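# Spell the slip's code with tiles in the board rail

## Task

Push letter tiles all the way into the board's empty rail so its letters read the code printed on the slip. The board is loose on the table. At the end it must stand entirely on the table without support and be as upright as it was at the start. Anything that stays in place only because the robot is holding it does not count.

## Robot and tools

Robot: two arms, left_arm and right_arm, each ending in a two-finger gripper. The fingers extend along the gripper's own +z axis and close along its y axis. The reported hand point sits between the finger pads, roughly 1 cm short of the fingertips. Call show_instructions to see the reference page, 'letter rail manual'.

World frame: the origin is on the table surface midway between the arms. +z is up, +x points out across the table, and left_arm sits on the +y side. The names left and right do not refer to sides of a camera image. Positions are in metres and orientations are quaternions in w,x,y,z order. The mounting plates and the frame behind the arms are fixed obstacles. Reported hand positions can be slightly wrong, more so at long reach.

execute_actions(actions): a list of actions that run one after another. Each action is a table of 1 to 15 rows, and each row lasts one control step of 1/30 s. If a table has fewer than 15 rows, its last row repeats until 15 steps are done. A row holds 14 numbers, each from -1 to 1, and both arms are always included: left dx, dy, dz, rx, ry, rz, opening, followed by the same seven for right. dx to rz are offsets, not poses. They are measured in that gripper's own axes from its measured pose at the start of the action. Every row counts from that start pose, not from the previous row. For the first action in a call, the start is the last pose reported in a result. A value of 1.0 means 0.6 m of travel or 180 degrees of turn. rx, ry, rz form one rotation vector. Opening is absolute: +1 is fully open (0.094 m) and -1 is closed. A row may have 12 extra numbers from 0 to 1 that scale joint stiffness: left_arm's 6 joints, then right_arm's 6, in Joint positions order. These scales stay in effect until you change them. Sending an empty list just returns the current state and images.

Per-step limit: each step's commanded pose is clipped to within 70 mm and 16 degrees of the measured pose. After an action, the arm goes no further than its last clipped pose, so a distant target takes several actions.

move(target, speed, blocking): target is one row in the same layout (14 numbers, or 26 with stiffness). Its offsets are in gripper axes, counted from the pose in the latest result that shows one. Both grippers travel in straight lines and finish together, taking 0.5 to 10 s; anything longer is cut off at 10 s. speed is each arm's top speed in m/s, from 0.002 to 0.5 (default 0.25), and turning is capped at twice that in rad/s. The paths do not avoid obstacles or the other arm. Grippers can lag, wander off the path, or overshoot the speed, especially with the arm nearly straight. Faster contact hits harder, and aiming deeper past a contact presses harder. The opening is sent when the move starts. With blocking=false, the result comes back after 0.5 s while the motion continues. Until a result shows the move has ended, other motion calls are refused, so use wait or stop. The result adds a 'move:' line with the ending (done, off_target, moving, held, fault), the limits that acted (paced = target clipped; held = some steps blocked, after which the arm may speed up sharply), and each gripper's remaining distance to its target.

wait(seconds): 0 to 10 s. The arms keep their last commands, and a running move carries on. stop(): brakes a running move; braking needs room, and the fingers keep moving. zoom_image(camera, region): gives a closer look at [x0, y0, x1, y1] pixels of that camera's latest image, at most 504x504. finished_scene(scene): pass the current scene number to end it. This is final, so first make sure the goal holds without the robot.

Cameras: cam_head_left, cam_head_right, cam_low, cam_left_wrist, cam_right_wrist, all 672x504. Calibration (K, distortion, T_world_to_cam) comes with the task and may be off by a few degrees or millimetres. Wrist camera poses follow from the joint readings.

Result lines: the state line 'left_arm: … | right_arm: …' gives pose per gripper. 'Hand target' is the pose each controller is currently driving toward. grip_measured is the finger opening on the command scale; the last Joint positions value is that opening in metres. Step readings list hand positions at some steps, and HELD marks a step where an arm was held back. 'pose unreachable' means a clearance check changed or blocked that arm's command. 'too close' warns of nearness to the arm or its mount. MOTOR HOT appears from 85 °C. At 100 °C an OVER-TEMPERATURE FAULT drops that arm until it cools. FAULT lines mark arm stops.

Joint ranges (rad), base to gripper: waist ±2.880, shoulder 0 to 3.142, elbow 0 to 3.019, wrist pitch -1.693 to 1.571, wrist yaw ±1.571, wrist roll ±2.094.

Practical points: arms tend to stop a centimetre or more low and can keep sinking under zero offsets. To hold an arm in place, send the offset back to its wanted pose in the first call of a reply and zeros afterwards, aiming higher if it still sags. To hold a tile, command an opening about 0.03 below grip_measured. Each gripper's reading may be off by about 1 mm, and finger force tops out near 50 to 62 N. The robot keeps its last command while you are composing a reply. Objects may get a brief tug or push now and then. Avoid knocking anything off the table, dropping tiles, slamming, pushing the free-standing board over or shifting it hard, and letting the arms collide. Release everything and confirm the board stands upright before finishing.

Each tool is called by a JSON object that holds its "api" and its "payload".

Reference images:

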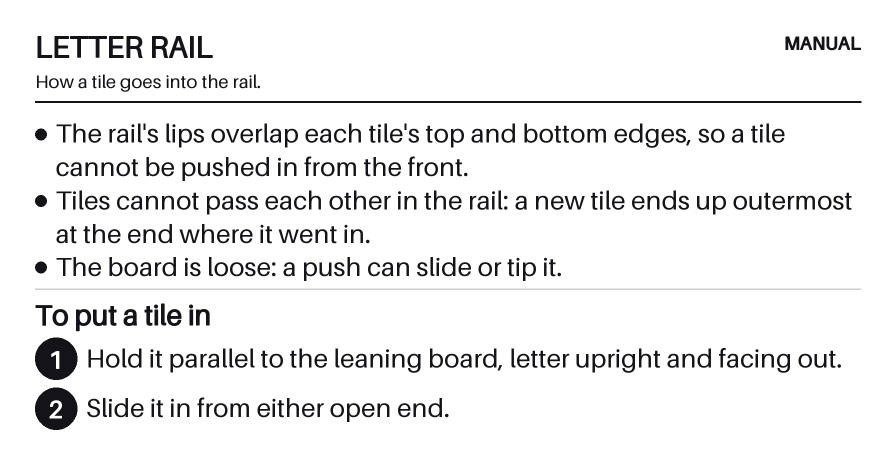

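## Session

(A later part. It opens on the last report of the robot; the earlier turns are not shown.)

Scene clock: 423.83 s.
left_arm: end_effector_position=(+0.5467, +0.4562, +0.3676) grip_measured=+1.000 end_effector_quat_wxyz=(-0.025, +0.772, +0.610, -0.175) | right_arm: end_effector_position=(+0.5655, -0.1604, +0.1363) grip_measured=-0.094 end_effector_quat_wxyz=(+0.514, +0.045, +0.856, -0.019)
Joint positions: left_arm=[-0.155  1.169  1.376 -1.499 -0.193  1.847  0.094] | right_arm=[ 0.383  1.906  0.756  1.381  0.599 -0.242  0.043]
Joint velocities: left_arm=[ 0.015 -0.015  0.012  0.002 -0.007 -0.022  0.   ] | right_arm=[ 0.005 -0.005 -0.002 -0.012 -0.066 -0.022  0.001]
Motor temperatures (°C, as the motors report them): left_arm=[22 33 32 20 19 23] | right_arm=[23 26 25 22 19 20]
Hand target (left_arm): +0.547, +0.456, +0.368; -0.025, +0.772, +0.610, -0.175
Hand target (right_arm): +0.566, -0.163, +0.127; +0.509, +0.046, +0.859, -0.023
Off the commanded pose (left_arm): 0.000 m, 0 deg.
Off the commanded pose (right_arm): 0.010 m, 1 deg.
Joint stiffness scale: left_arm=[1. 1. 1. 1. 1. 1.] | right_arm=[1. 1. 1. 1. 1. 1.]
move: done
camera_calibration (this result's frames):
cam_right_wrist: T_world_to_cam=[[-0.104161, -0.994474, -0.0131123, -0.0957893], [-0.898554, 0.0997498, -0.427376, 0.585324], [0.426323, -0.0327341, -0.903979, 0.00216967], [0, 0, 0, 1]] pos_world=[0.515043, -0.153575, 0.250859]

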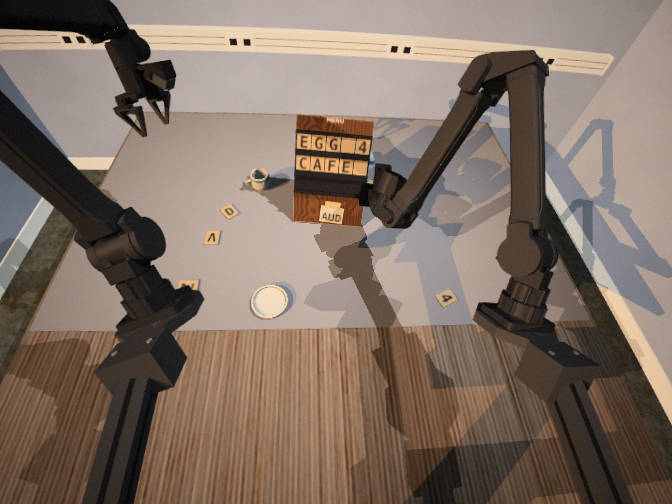

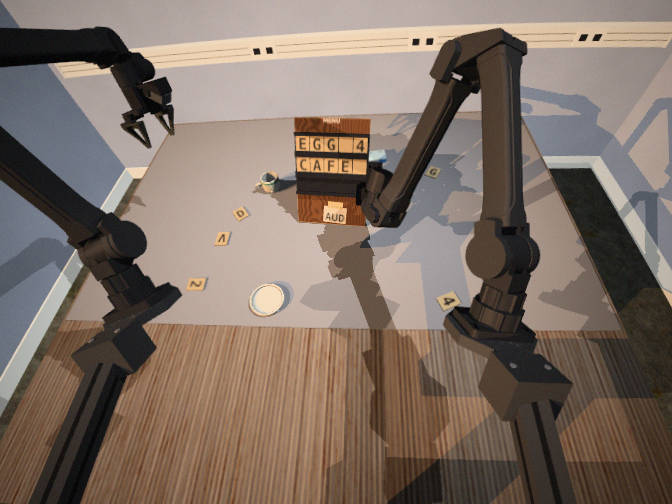

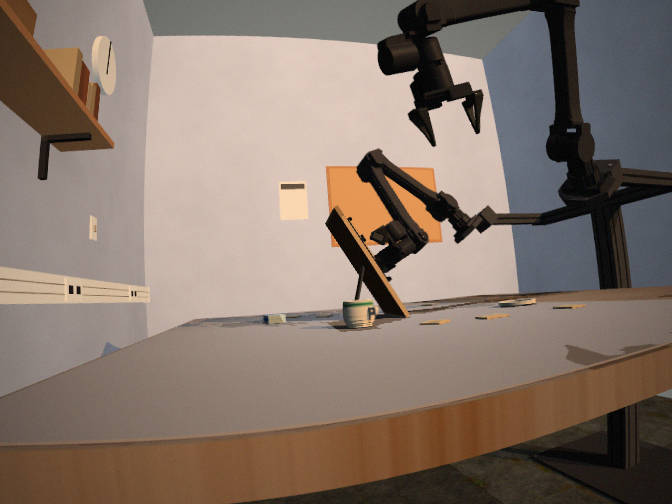

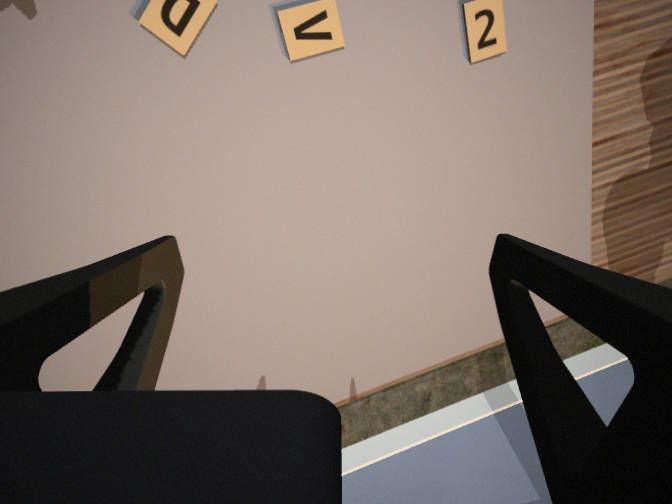

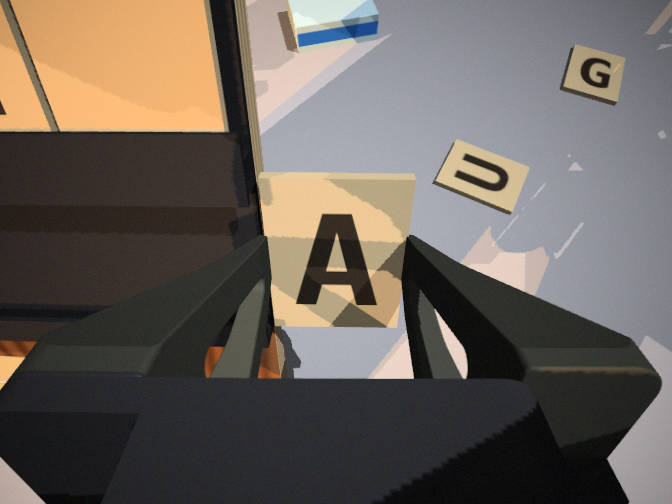

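{"api": "move", "payload": {"target": [0,0,0,0,0,0,1, 0.0093,0.0232,0.0055,0.0026,0.0036,-0.0009,-0.125], "speed": 0.01}}

{"api": "zoom_image", "payload": {"camera": "cam_right_wrist", "region": [60, 40, 430, 340]}}

Scene clock: 436.73 s.
left_arm: end_effector_position=(+0.5467, +0.4562, +0.3676) grip_measured=+1.000 end_effector_quat_wxyz=(-0.025, +0.772, +0.610, -0.175) | right_arm: end_effector_position=(+0.5697, -0.1621, +0.1347) grip_measured=-0.094 end_effector_quat_wxyz=(+0.512, +0.056, +0.856, -0.032)
Joint positions: left_arm=[-0.155  1.169  1.376 -1.499 -0.193  1.847  0.094] | right_arm=[ 0.386  1.913  0.775  1.377  0.634 -0.242  0.043]
Joint velocities: left_arm=[-0.005 -0.005 -0.007 -0.012 -0.037  0.022  0.   ] | right_arm=[-0.005  0.005  0.022  0.002 -0.007  0.081  0.001]
Motor temperatures (°C, as the motors report them): left_arm=[22 33 32 20 19 23] | right_arm=[23 26 25 22 19 20]
Hand target (left_arm): +0.547, +0.456, +0.368; -0.025, +0.772, +0.610, -0.175
Hand target (right_arm): +0.567, -0.147, +0.130; +0.509, +0.046, +0.859, -0.023
Off the commanded pose (left_arm): 0.000 m, 0 deg.
Off the commanded pose (right_arm): 0.017 m, 2 deg.
Joint stiffness scale: left_arm=[1. 1. 1. 1. 1. 1.] | right_arm=[1. 1. 1. 1. 1. 1.]
move: off_target (right_arm)
camera_calibration (this result's frames):
cam_right_wrist: T_world_to_cam=[[-0.136302, -0.990666, -0.00184344, -0.0796643], [-0.896289, 0.124109, -0.425751, 0.590975], [0.422005, -0.0563783, -0.904839, -0.00234523], [0, 0, 0, 1]] pos_world=[0.519816, -0.152398, 0.249339]

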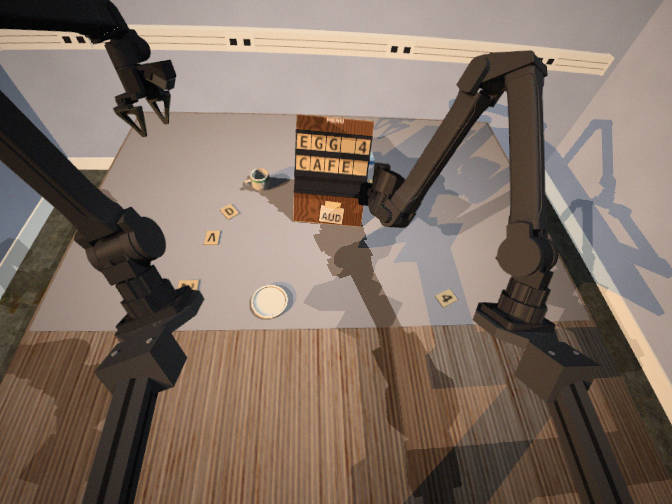

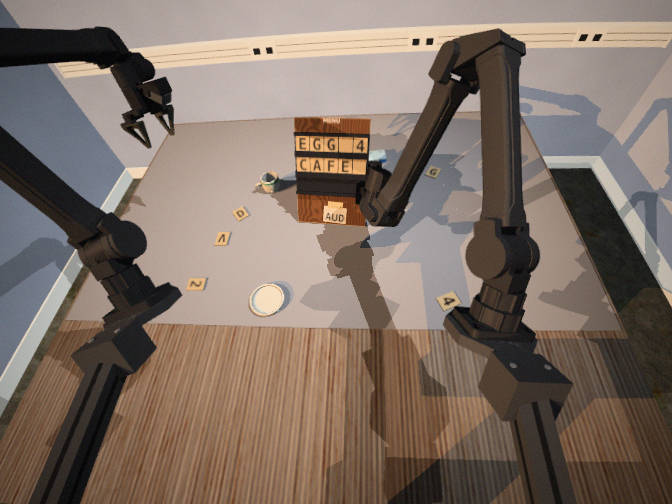

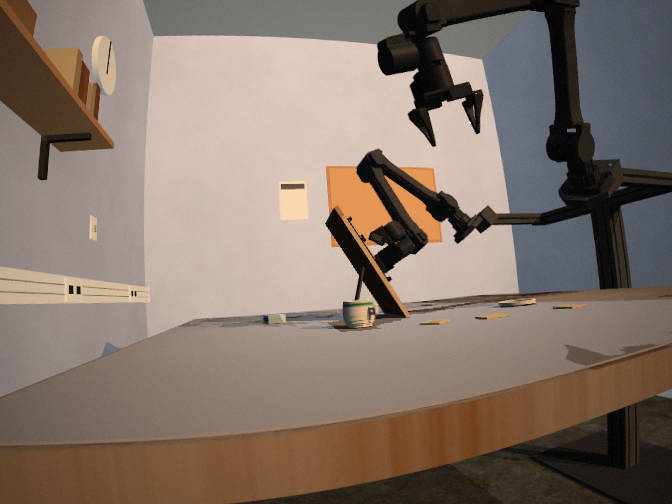

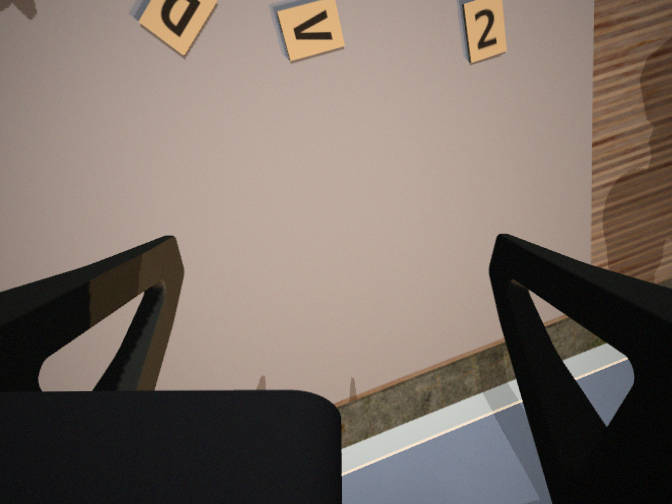

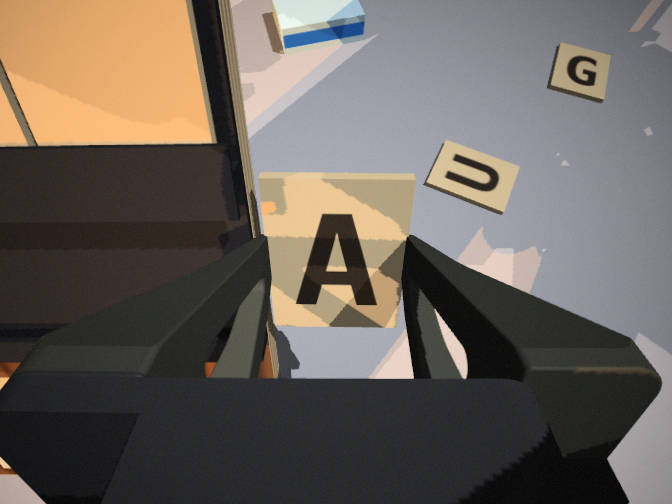

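Region (60, 40, 430, 340) of cam_right_wrist's 672x504 image, scaled by 1.362, with more detail than that image has; it fills the top 409 rows of this view, and the rest is white.

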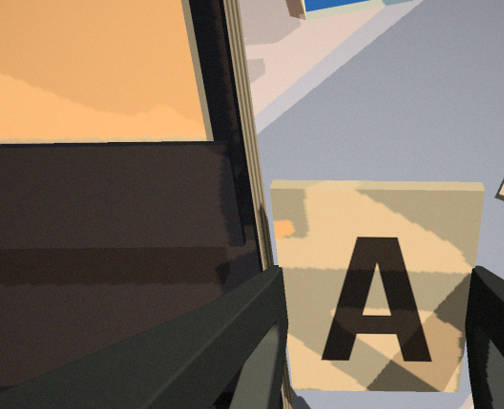

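{"api": "move", "payload": {"target": [0,0,0,0,0,0,1, 0.0,-0.03,-0.014,-0.008,0.002,0,-0.125], "speed": 0.03}}

{"api": "zoom_image", "payload": {"camera": "cam_right_wrist", "region": [0, 0, 300, 300]}}

Scene clock: 444.57 s.
left_arm: end_effector_position=(+0.5467, +0.4562, +0.3676) grip_measured=+1.000 end_effector_quat_wxyz=(-0.025, +0.772, +0.610, -0.175) | right_arm: end_effector_position=(+0.5557, -0.1717, +0.1323) grip_measured=-0.094 end_effector_quat_wxyz=(+0.505, +0.038, +0.862, -0.022)
Joint positions: left_arm=[-0.155  1.169  1.376 -1.499 -0.193  1.847  0.094] | right_arm=[ 0.365  1.895  0.721  1.377  0.585 -0.24   0.043]
Joint velocities: left_arm=[-0.005 -0.015  0.002  0.002  0.007  0.037  0.   ] | right_arm=[-0.005 -0.015 -0.002 -0.002  0.037 -0.037 -0.001]
Motor temperatures (°C, as the motors report them): left_arm=[22 33 32 20 19 23] | right_arm=[24 26 25 22 19 20]
Hand target (left_arm): +0.547, +0.456, +0.368; -0.025, +0.772, +0.610, -0.175
Hand target (right_arm): +0.560, -0.179, +0.138; +0.510, +0.049, +0.858, -0.021
Off the commanded pose (left_arm): 0.000 m, 0 deg.
Off the commanded pose (right_arm): 0.011 m, 2 deg.
Joint stiffness scale: left_arm=[1. 1. 1. 1. 1. 1.] | right_arm=[1. 1. 1. 1. 1. 1.]
move: off_target (right_arm)
camera_calibration (this result's frames):
cam_right_wrist: T_world_to_cam=[[-0.0953315, -0.995445, 0.000634612, -0.11504], [-0.908626, 0.0867566, -0.408499, 0.576806], [0.406583, -0.0395194, -0.912759, 0.0133382], [0, 0, 0, 1]] pos_world=[0.507711, -0.164031, 0.247872]

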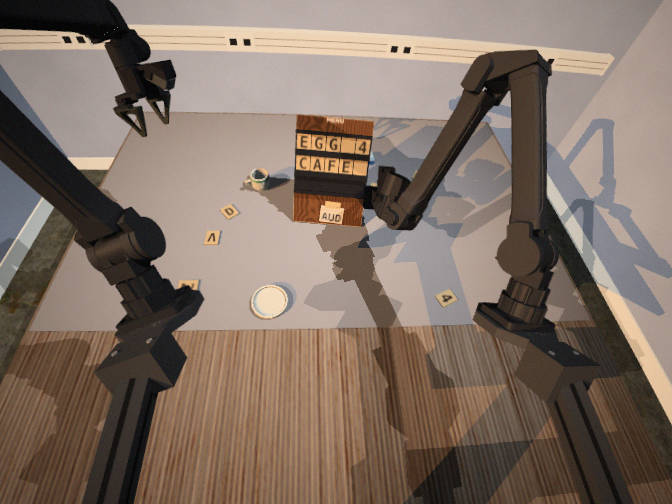

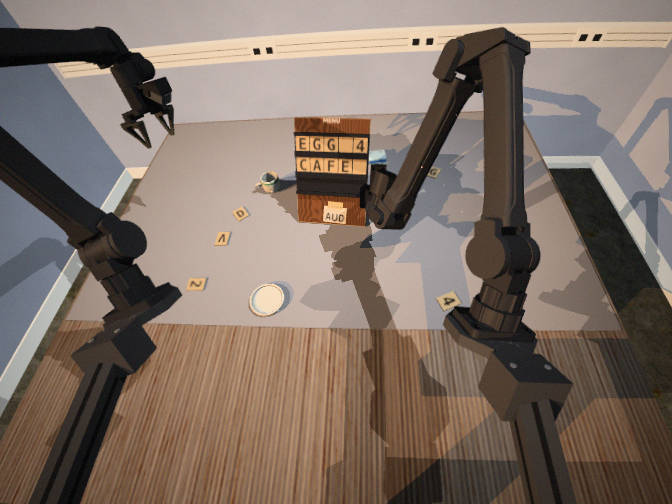

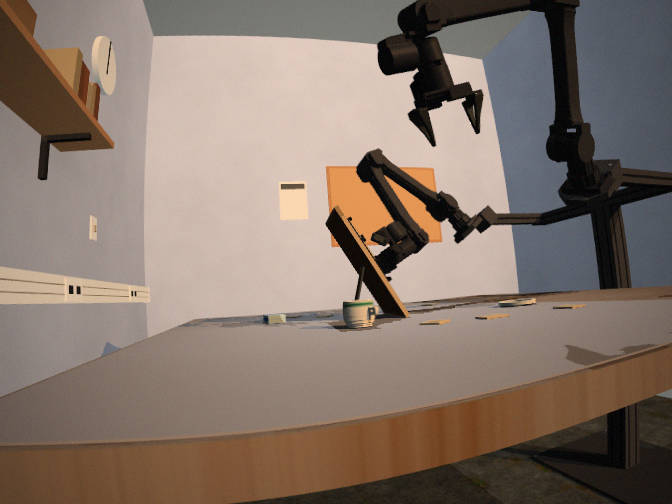

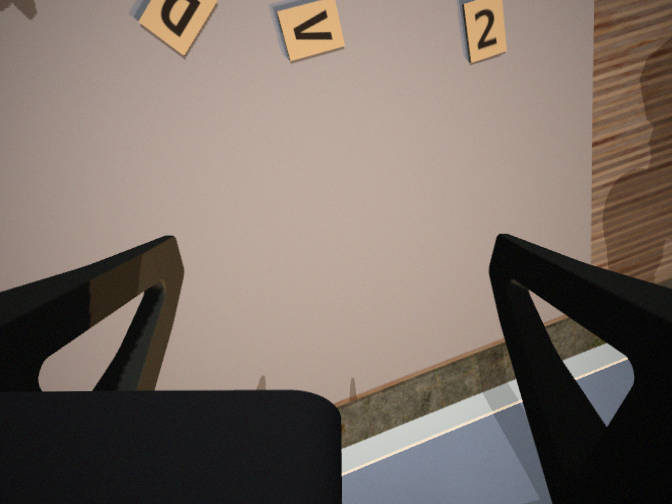

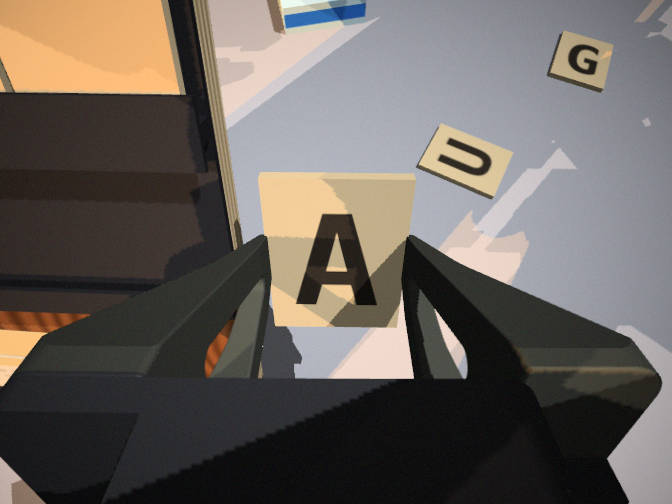

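Region (0, 0, 300, 300) of cam_right_wrist's 672x504 image, scaled by 1.680, with more detail than that image has.

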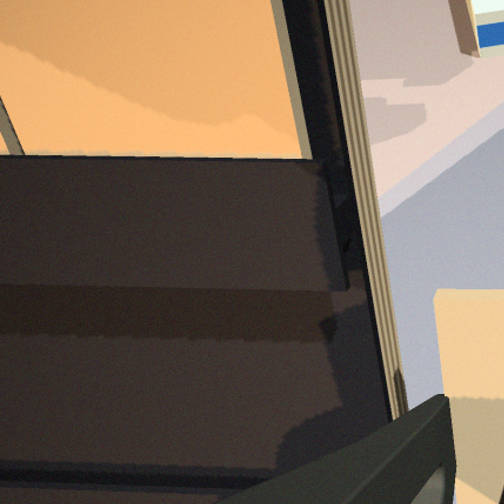

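{"api": "move", "payload": {"target": [0,0,0,0,0,0,1, -0.0037,0.0203,0.0053,-0.0032,-0.0045,0.0043,-0.125], "speed": 0.015}}

{"api": "zoom_image", "payload": {"camera": "cam_right_wrist", "region": [0, 0, 300, 300]}}

Scene clock: 470.67 s.
left_arm: end_effector_position=(+0.5467, +0.4562, +0.3676) grip_measured=+1.000 end_effector_quat_wxyz=(-0.025, +0.772, +0.610, -0.175) | right_arm: end_effector_position=(+0.5629, -0.1679, +0.1356) grip_measured=-0.094 end_effector_quat_wxyz=(+0.511, +0.042, +0.858, -0.019)
Joint positions: left_arm=[-0.155  1.169  1.376 -1.499 -0.193  1.847  0.094] | right_arm=[ 0.369  1.895  0.738  1.377  0.585 -0.239  0.043]
Joint velocities: left_arm=[ 0.015 -0.015  0.002  0.002 -0.066 -0.11   0.   ] | right_arm=[ 0.015  0.005 -0.002  0.002 -0.022 -0.095 -0.   ]
Motor temperatures (°C, as the motors report them): left_arm=[22 34 33 20 19 23] | right_arm=[23 27 25 22 19 20]
Hand target (left_arm): +0.547, +0.456, +0.368; -0.025, +0.772, +0.610, -0.175
Hand target (right_arm): +0.561, -0.160, +0.133; +0.511, +0.041, +0.858, -0.014
Off the commanded pose (left_arm): 0.000 m, 0 deg.
Off the commanded pose (right_arm): 0.009 m, 1 deg.
Joint stiffness scale: left_arm=[1. 1. 1. 1. 1. 1.] | right_arm=[1. 1. 1. 1. 1. 1.]
move: done
camera_calibration (this result's frames):
cam_right_wrist: T_world_to_cam=[[-0.0998185, -0.994964, -0.00910197, -0.106653], [-0.901911, 0.094339, -0.421493, 0.583578], [0.420229, -0.0338636, -0.906786, 0.00602905], [0, 0, 0, 1]] pos_world=[0.513156, -0.160966, 0.25047]

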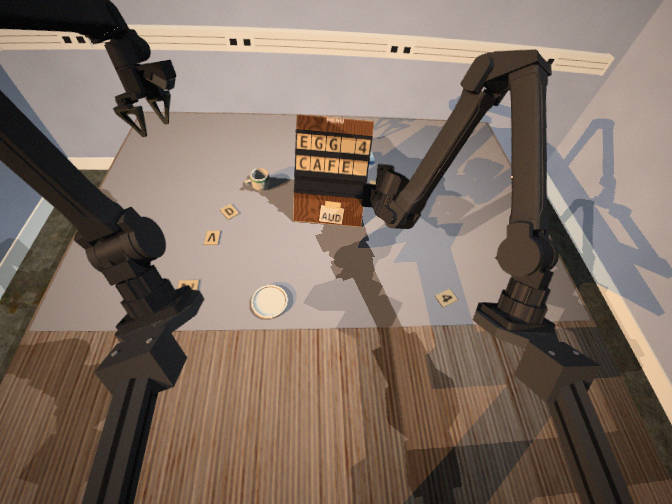

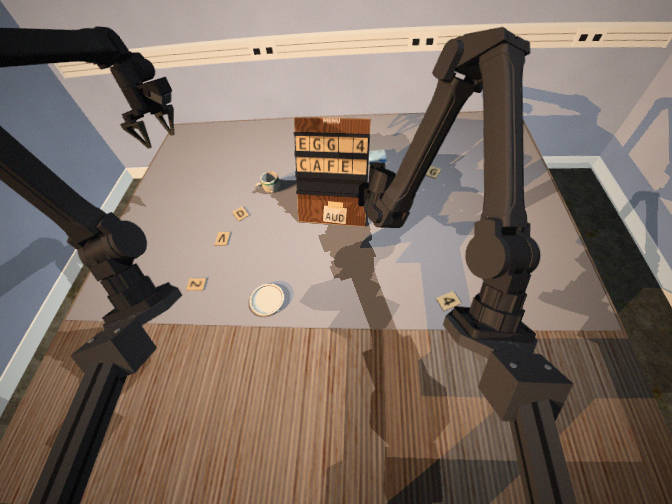

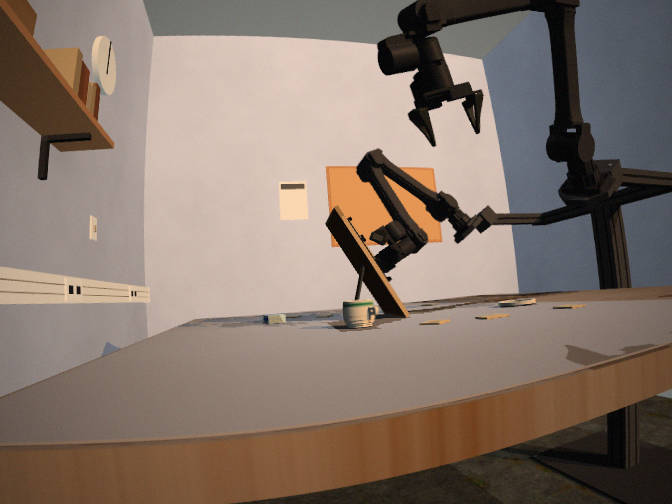

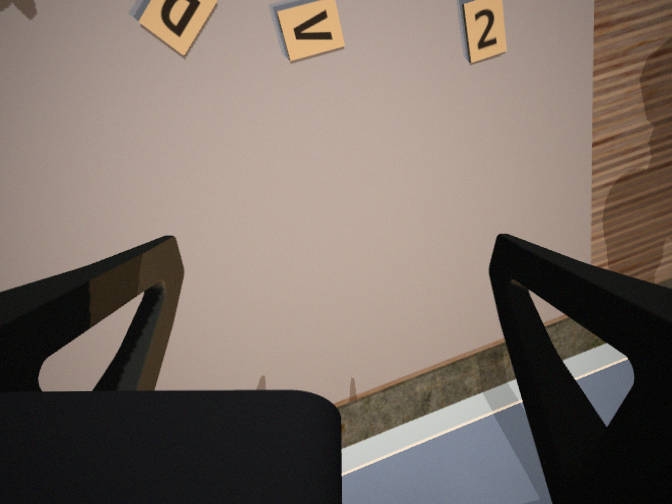

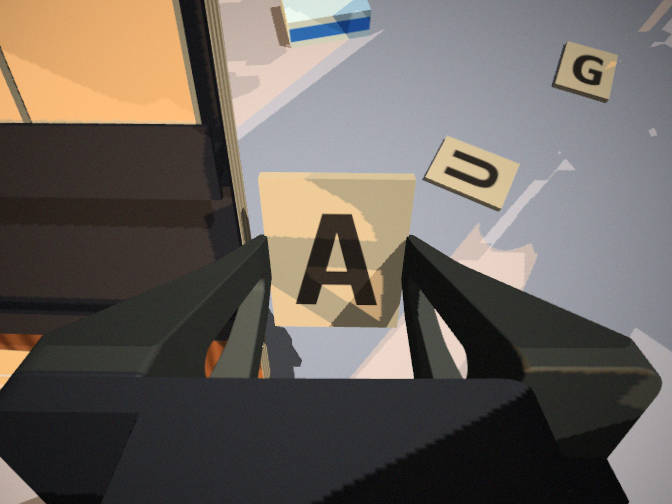

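Region (0, 0, 300, 300) of cam_right_wrist's 672x504 image, scaled by 1.680, with more detail than that image has.

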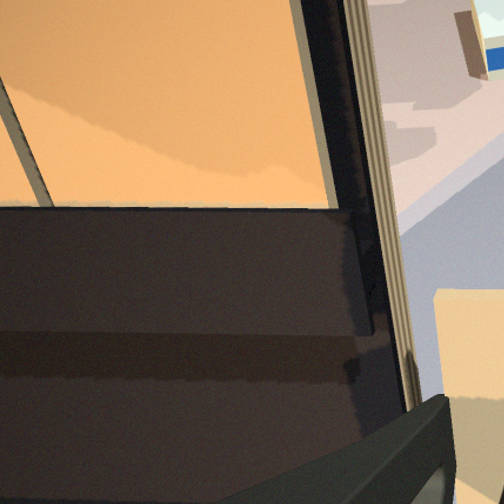

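{"api": "execute_actions", "payload": {"actions": [[[0,0,0,0,0,0,1,0.0071,0.014,-0.0019,-0.0031,0.0001,0.0011,-0.125],[0,0,0,0,0,0,1,0.0074,0.0151,-0.0017,-0.0031,0.0001,0.0011,-0.125],[0,0,0,0,0,0,1,0.0077,0.0163,-0.0016,-0.0031,0.0001,0.0011,-0.125],[0,0,0,0,0,0,1,0.008,0.0175,-0.0014,-0.0031,0.0001,0.0011,-0.125],[0,0,0,0,0,0,1,0.0083,0.0187,-0.0013,-0.0031,0.0001,0.0011,-0.125],[0,0,0,0,0,0,1,0.0086,0.0198,-0.0011,-0.0031,0.0001,0.0011,-0.125],[0,0,0,0,0,0,1,0.0089,0.021,-0.001,-0.0031,0.0001,0.0011,-0.125],[0,0,0,0,0,0,1,0.0092,0.0222,-0.0008,-0.0031,0.0001,0.0011,-0.125],[0,0,0,0,0,0,1,0.0095,0.0233,-0.0007,-0.0031,0.0001,0.0011,-0.125],[0,0,0,0,0,0,1,0.0097,0.0245,-0.0005,-0.0031,0.0001,0.0011,-0.125]]]}}

{"api": "wait", "payload": {"seconds": 0.5}}

{"api": "zoom_image", "payload": {"camera": "cam_right_wrist", "region": [0, 0, 300, 300]}}

Scene clock: 485.07 s.
left_arm: end_effector_position=(+0.5467, +0.4562, +0.3676) grip_measured=+1.000 end_effector_quat_wxyz=(-0.025, +0.772, +0.610, -0.175) | right_arm: end_effector_position=(+0.5627, -0.1603, +0.1328) grip_measured=-0.094 end_effector_quat_wxyz=(+0.510, +0.042, +0.859, -0.018)
Joint positions: left_arm=[-0.155  1.169  1.376 -1.499 -0.193  1.847  0.094] | right_arm=[ 0.381  1.911  0.753  1.377  0.595 -0.239  0.043]
Joint velocities: left_arm=[-0.005 -0.015 -0.017 -0.017 -0.022 -0.022  0.   ] | right_arm=[ 0.015 -0.005  0.002 -0.007  0.037 -0.007 -0.001]
Motor temperatures (°C, as the motors report them): left_arm=[22 34 33 20 19 23] | right_arm=[24 26 25 23 19 20]
Hand target (left_arm): +0.547, +0.456, +0.368; -0.025, +0.772, +0.610, -0.175
Hand target (right_arm): +0.561, -0.153, +0.131; +0.511, +0.041, +0.858, -0.014
Off the commanded pose (left_arm): 0.000 m, 0 deg.
Off the commanded pose (right_arm): 0.008 m, 0 deg.
Joint stiffness scale: left_arm=[1. 1. 1. 1. 1. 1.] | right_arm=[1. 1. 1. 1. 1. 1.]
Step readings (end_effector_position):
0: left_arm (+0.5467, +0.4562, +0.3676) | right_arm (+0.5628, -0.1679, +0.1354)
1: left_arm (+0.5467, +0.4562, +0.3676) | right_arm (+0.5628, -0.1679, +0.1354)
2: left_arm (+0.5467, +0.4562, +0.3676) | right_arm (+0.5626, -0.1679, +0.1352)
4: left_arm (+0.5467, +0.4562, +0.3676) | right_arm (+0.5622, -0.1677, +0.1347)
8: left_arm (+0.5467, +0.4562, +0.3676) | right_arm (+0.5623, -0.1649, +0.1332)
15: end_effector_position above
camera_calibration (this result's frames):
cam_right_wrist: T_world_to_cam=[[-0.0986283, -0.995059, -0.0113719, -0.0994632], [-0.902723, 0.0942733, -0.419767, 0.581791], [0.418765, -0.0311353, -0.907561, 0.00524041], [0, 0, 0, 1]] pos_world=[0.513192, -0.153656, 0.247842]

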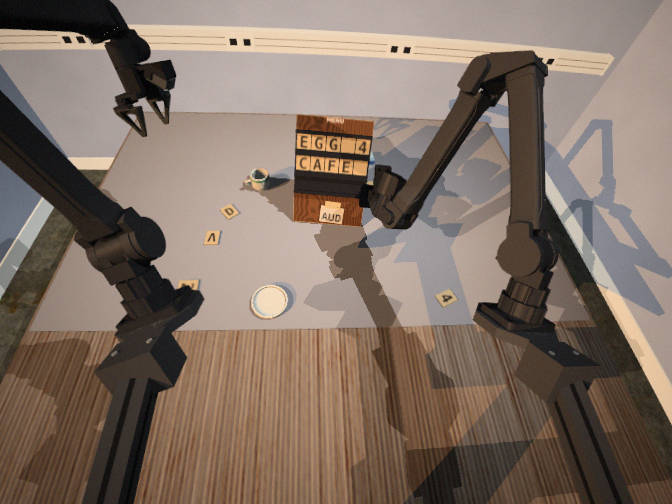

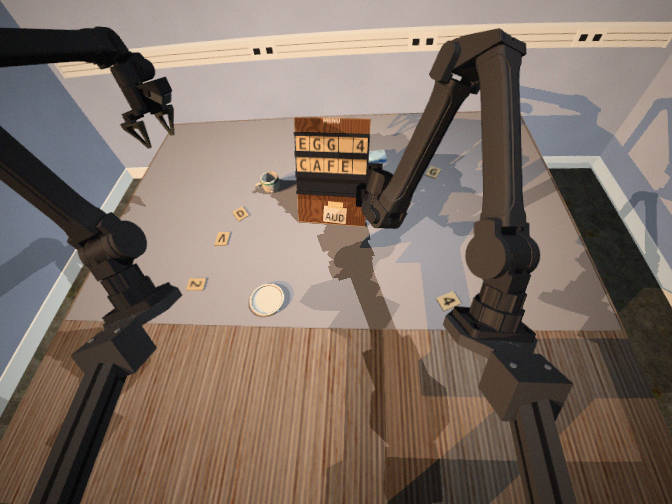

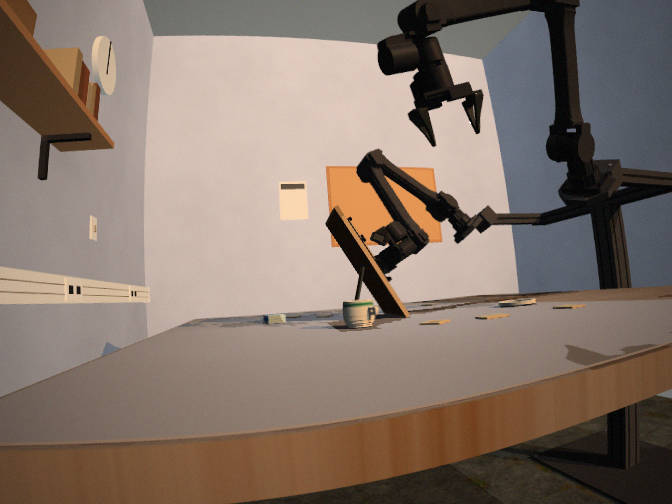

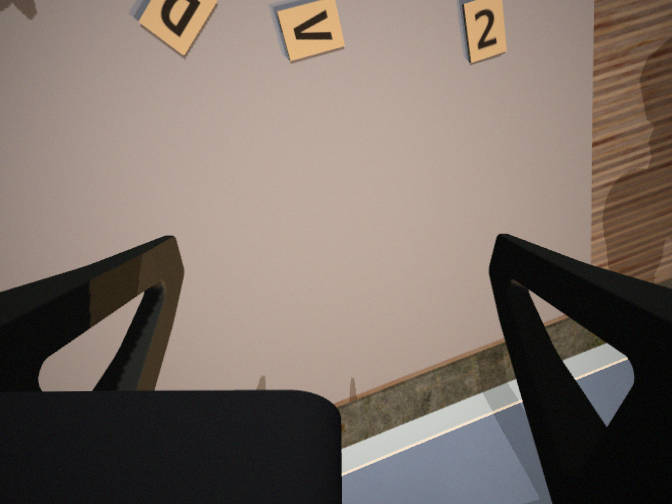

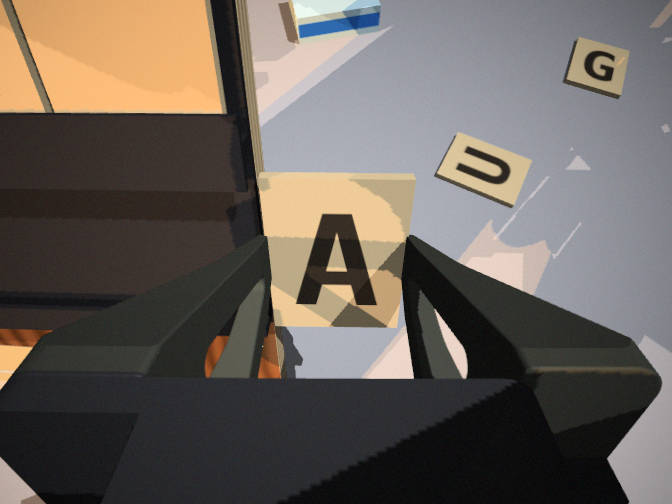

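Scene clock: 485.57 s.
left_arm: end_effector_position=(+0.5467, +0.4562, +0.3676) grip_measured=+1.000 end_effector_quat_wxyz=(-0.025, +0.772, +0.610, -0.175) | right_arm: end_effector_position=(+0.5627, -0.1603, +0.1328) grip_measured=-0.094 end_effector_quat_wxyz=(+0.510, +0.042, +0.859, -0.018)
Joint positions: left_arm=[-0.155  1.169  1.376 -1.499 -0.193  1.847  0.094] | right_arm=[ 0.381  1.911  0.753  1.377  0.595 -0.239  0.043]
Joint velocities: left_arm=[ 0.005 -0.005  0.002 -0.012 -0.007 -0.007  0.   ] | right_arm=[-0.005 -0.005  0.002 -0.002 -0.037 -0.007 -0.001]
Motor temperatures (°C, as the motors report them): left_arm=[22 34 33 20 19 23] | right_arm=[24 26 25 23 19 20]
Hand target (left_arm): +0.547, +0.456, +0.368; -0.025, +0.772, +0.610, -0.175
Hand target (right_arm): +0.561, -0.153, +0.131; +0.511, +0.041, +0.858, -0.014
Off the commanded pose (left_arm): 0.000 m, 0 deg.
Off the commanded pose (right_arm): 0.008 m, 0 deg.
Joint stiffness scale: left_arm=[1. 1. 1. 1. 1. 1.] | right_arm=[1. 1. 1. 1. 1. 1.]
wait: 0.50 s; at rest by 0.17 s
camera_calibration (this result's frames):
cam_right_wrist: T_world_to_cam=[[-0.0989523, -0.995029, -0.0111937, -0.0993635], [-0.902738, 0.0944955, -0.419683, 0.581812], [0.418655, -0.0314236, -0.907602, 0.00525197], [0, 0, 0, 1]] pos_world=[0.513193, -0.153683, 0.247831]

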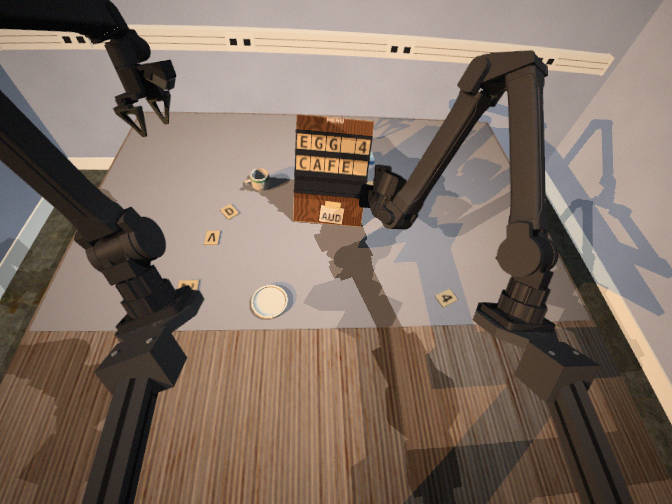

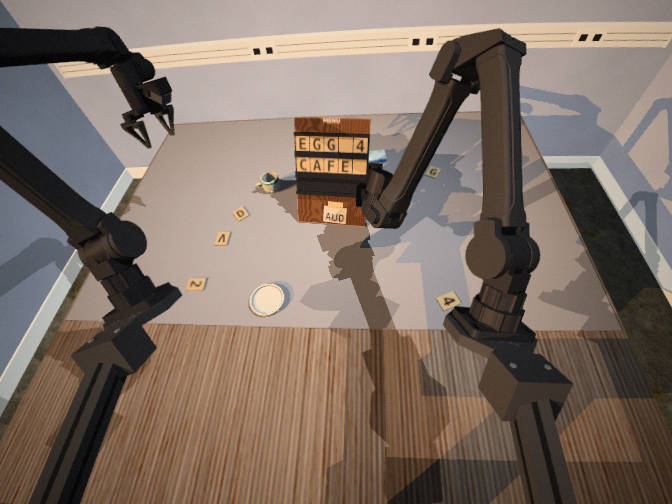

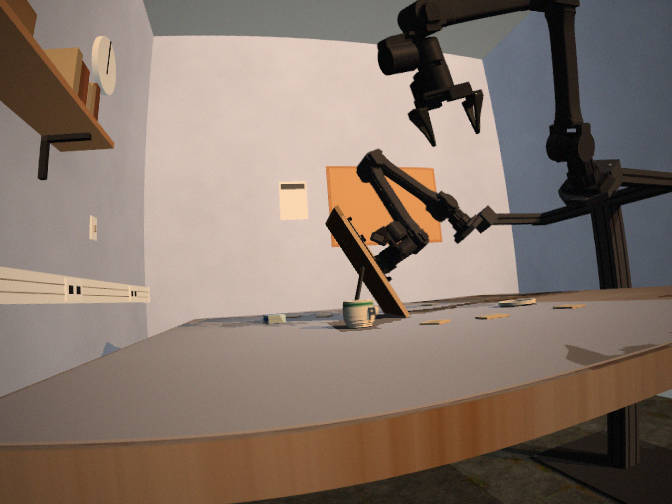

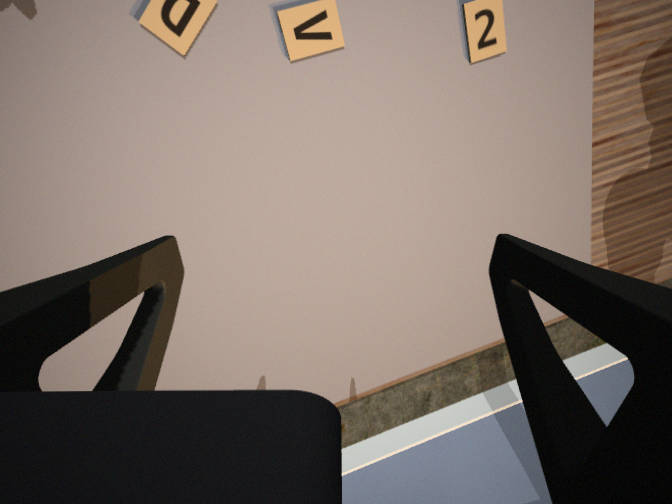

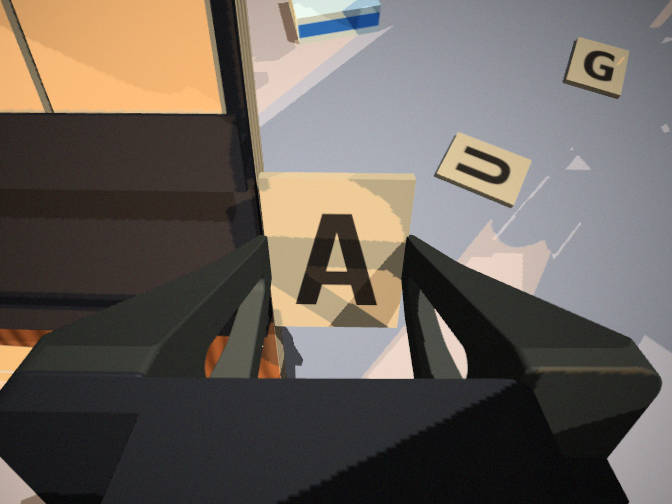

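Region (0, 0, 300, 300) of cam_right_wrist's 672x504 image, scaled by 1.680, with more detail than that image has.

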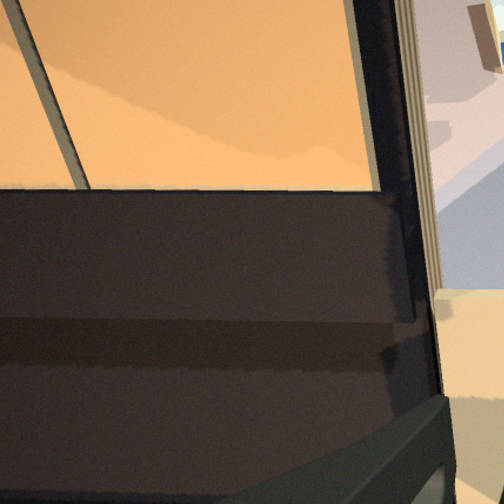

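{"api": "execute_actions", "payload": {"actions": [[[0,0,0,0,0,0,1,0.004,0.0126,-0.001,-0.0025,-0.0008,0.0008,-0.125],[0,0,0,0,0,0,1,0.0034,0.0132,-0.0007,-0.0025,-0.0008,0.0008,-0.125],[0,0,0,0,0,0,1,0.0027,0.0138,-0.0004,-0.0025,-0.0008,0.0008,-0.125],[0,0,0,0,0,0,1,0.0021,0.0144,-0.0001,-0.0025,-0.0008,0.0008,-0.125],[0,0,0,0,0,0,1,0.0014,0.015,0.0002,-0.0025,-0.0008,0.0008,-0.125],[0,0,0,0,0,0,1,0.0008,0.0156,0.0005,-0.0025,-0.0008,0.0008,-0.125],[0,0,0,0,0,0,1,0.0001,0.0161,0.0007,-0.0025,-0.0008,0.0008,-0.125],[0,0,0,0,0,0,1,-0.0005,0.0167,0.001,-0.0025,-0.0008,0.0008,-0.125]]]}}

{"api": "zoom_image", "payload": {"camera": "cam_right_wrist", "region": [0, 0, 300, 300]}}

Scene clock: 503.57 s.
left_arm: end_effector_position=(+0.5467, +0.4562, +0.3676) grip_measured=+1.000 end_effector_quat_wxyz=(-0.025, +0.772, +0.610, -0.175) | right_arm: end_effector_position=(+0.5645, -0.1586, +0.1342) grip_measured=-0.094 end_effector_quat_wxyz=(+0.512, +0.044, +0.858, -0.018)
Joint positions: left_arm=[-0.155  1.169  1.376 -1.499 -0.193  1.847  0.094] | right_arm=[ 0.385  1.911  0.758  1.377  0.6   -0.239  0.043]
Joint velocities: left_arm=[-0.005 -0.015  0.012  0.017  0.051 -0.007  0.   ] | right_arm=[ 0.005 -0.015 -0.022  0.007 -0.066  0.007  0.   ]
Motor temperatures (°C, as the motors report them): left_arm=[22 34 33 20 19 23] | right_arm=[24 26 25 23 19 20]
Hand target (left_arm): +0.547, +0.456, +0.368; -0.025, +0.772, +0.610, -0.175
Hand target (right_arm): +0.564, -0.151, +0.133; +0.511, +0.041, +0.858, -0.014
Off the commanded pose (left_arm): 0.000 m, 0 deg.
Off the commanded pose (right_arm): 0.008 m, 1 deg.
Joint stiffness scale: left_arm=[1. 1. 1. 1. 1. 1.] | right_arm=[1. 1. 1. 1. 1. 1.]
Step readings (end_effector_position):
0: left_arm (+0.5467, +0.4562, +0.3676) | right_arm (+0.5627, -0.1603, +0.1328)
1: left_arm (+0.5467, +0.4562, +0.3676) | right_arm (+0.5627, -0.1603, +0.1328)
2: left_arm (+0.5467, +0.4562, +0.3676) | right_arm (+0.5627, -0.1604, +0.1328)
4: left_arm (+0.5467, +0.4562, +0.3676) | right_arm (+0.5627, -0.1606, +0.1328)
8: left_arm (+0.5467, +0.4562, +0.3676) | right_arm (+0.5638, -0.1601, +0.1334)
15: end_effector_position above
camera_calibration (this result's frames):
cam_right_wrist: T_world_to_cam=[[-0.102252, -0.994665, -0.0136299, -0.0951587], [-0.900816, 0.0983993, -0.422904, 0.583787], [0.421989, -0.0309647, -0.906072, 0.00385657], [0, 0, 0, 1]] pos_world=[0.514527, -0.151976, 0.249083]

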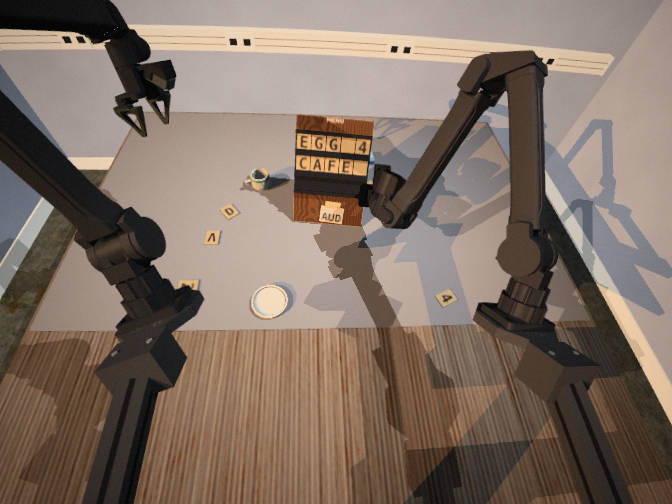

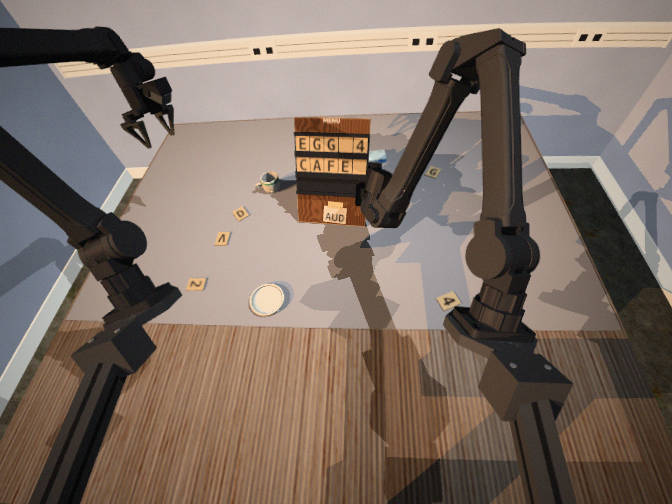

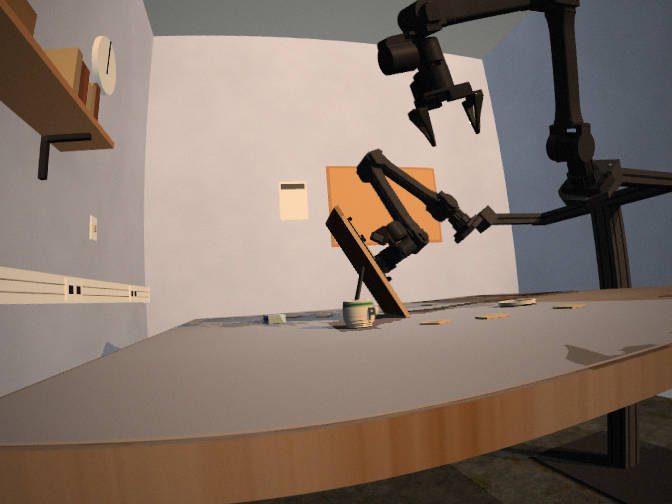

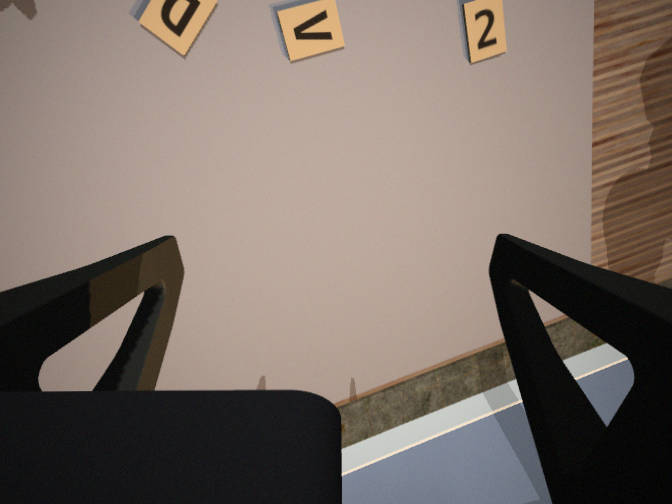

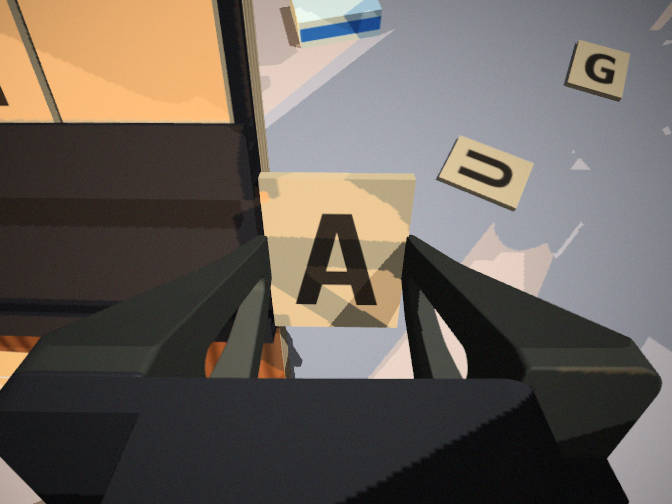

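Region (0, 0, 300, 300) of cam_right_wrist's 672x504 image, scaled by 1.680, with more detail than that image has.

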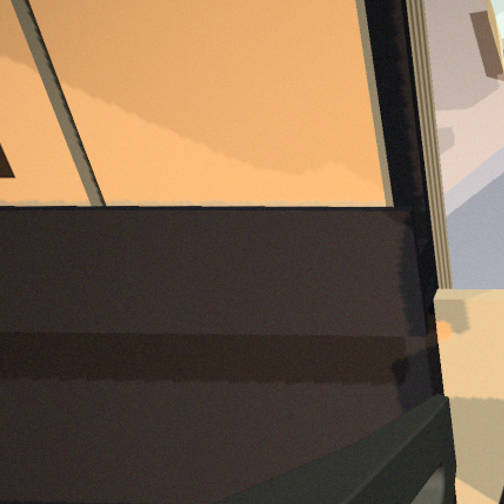

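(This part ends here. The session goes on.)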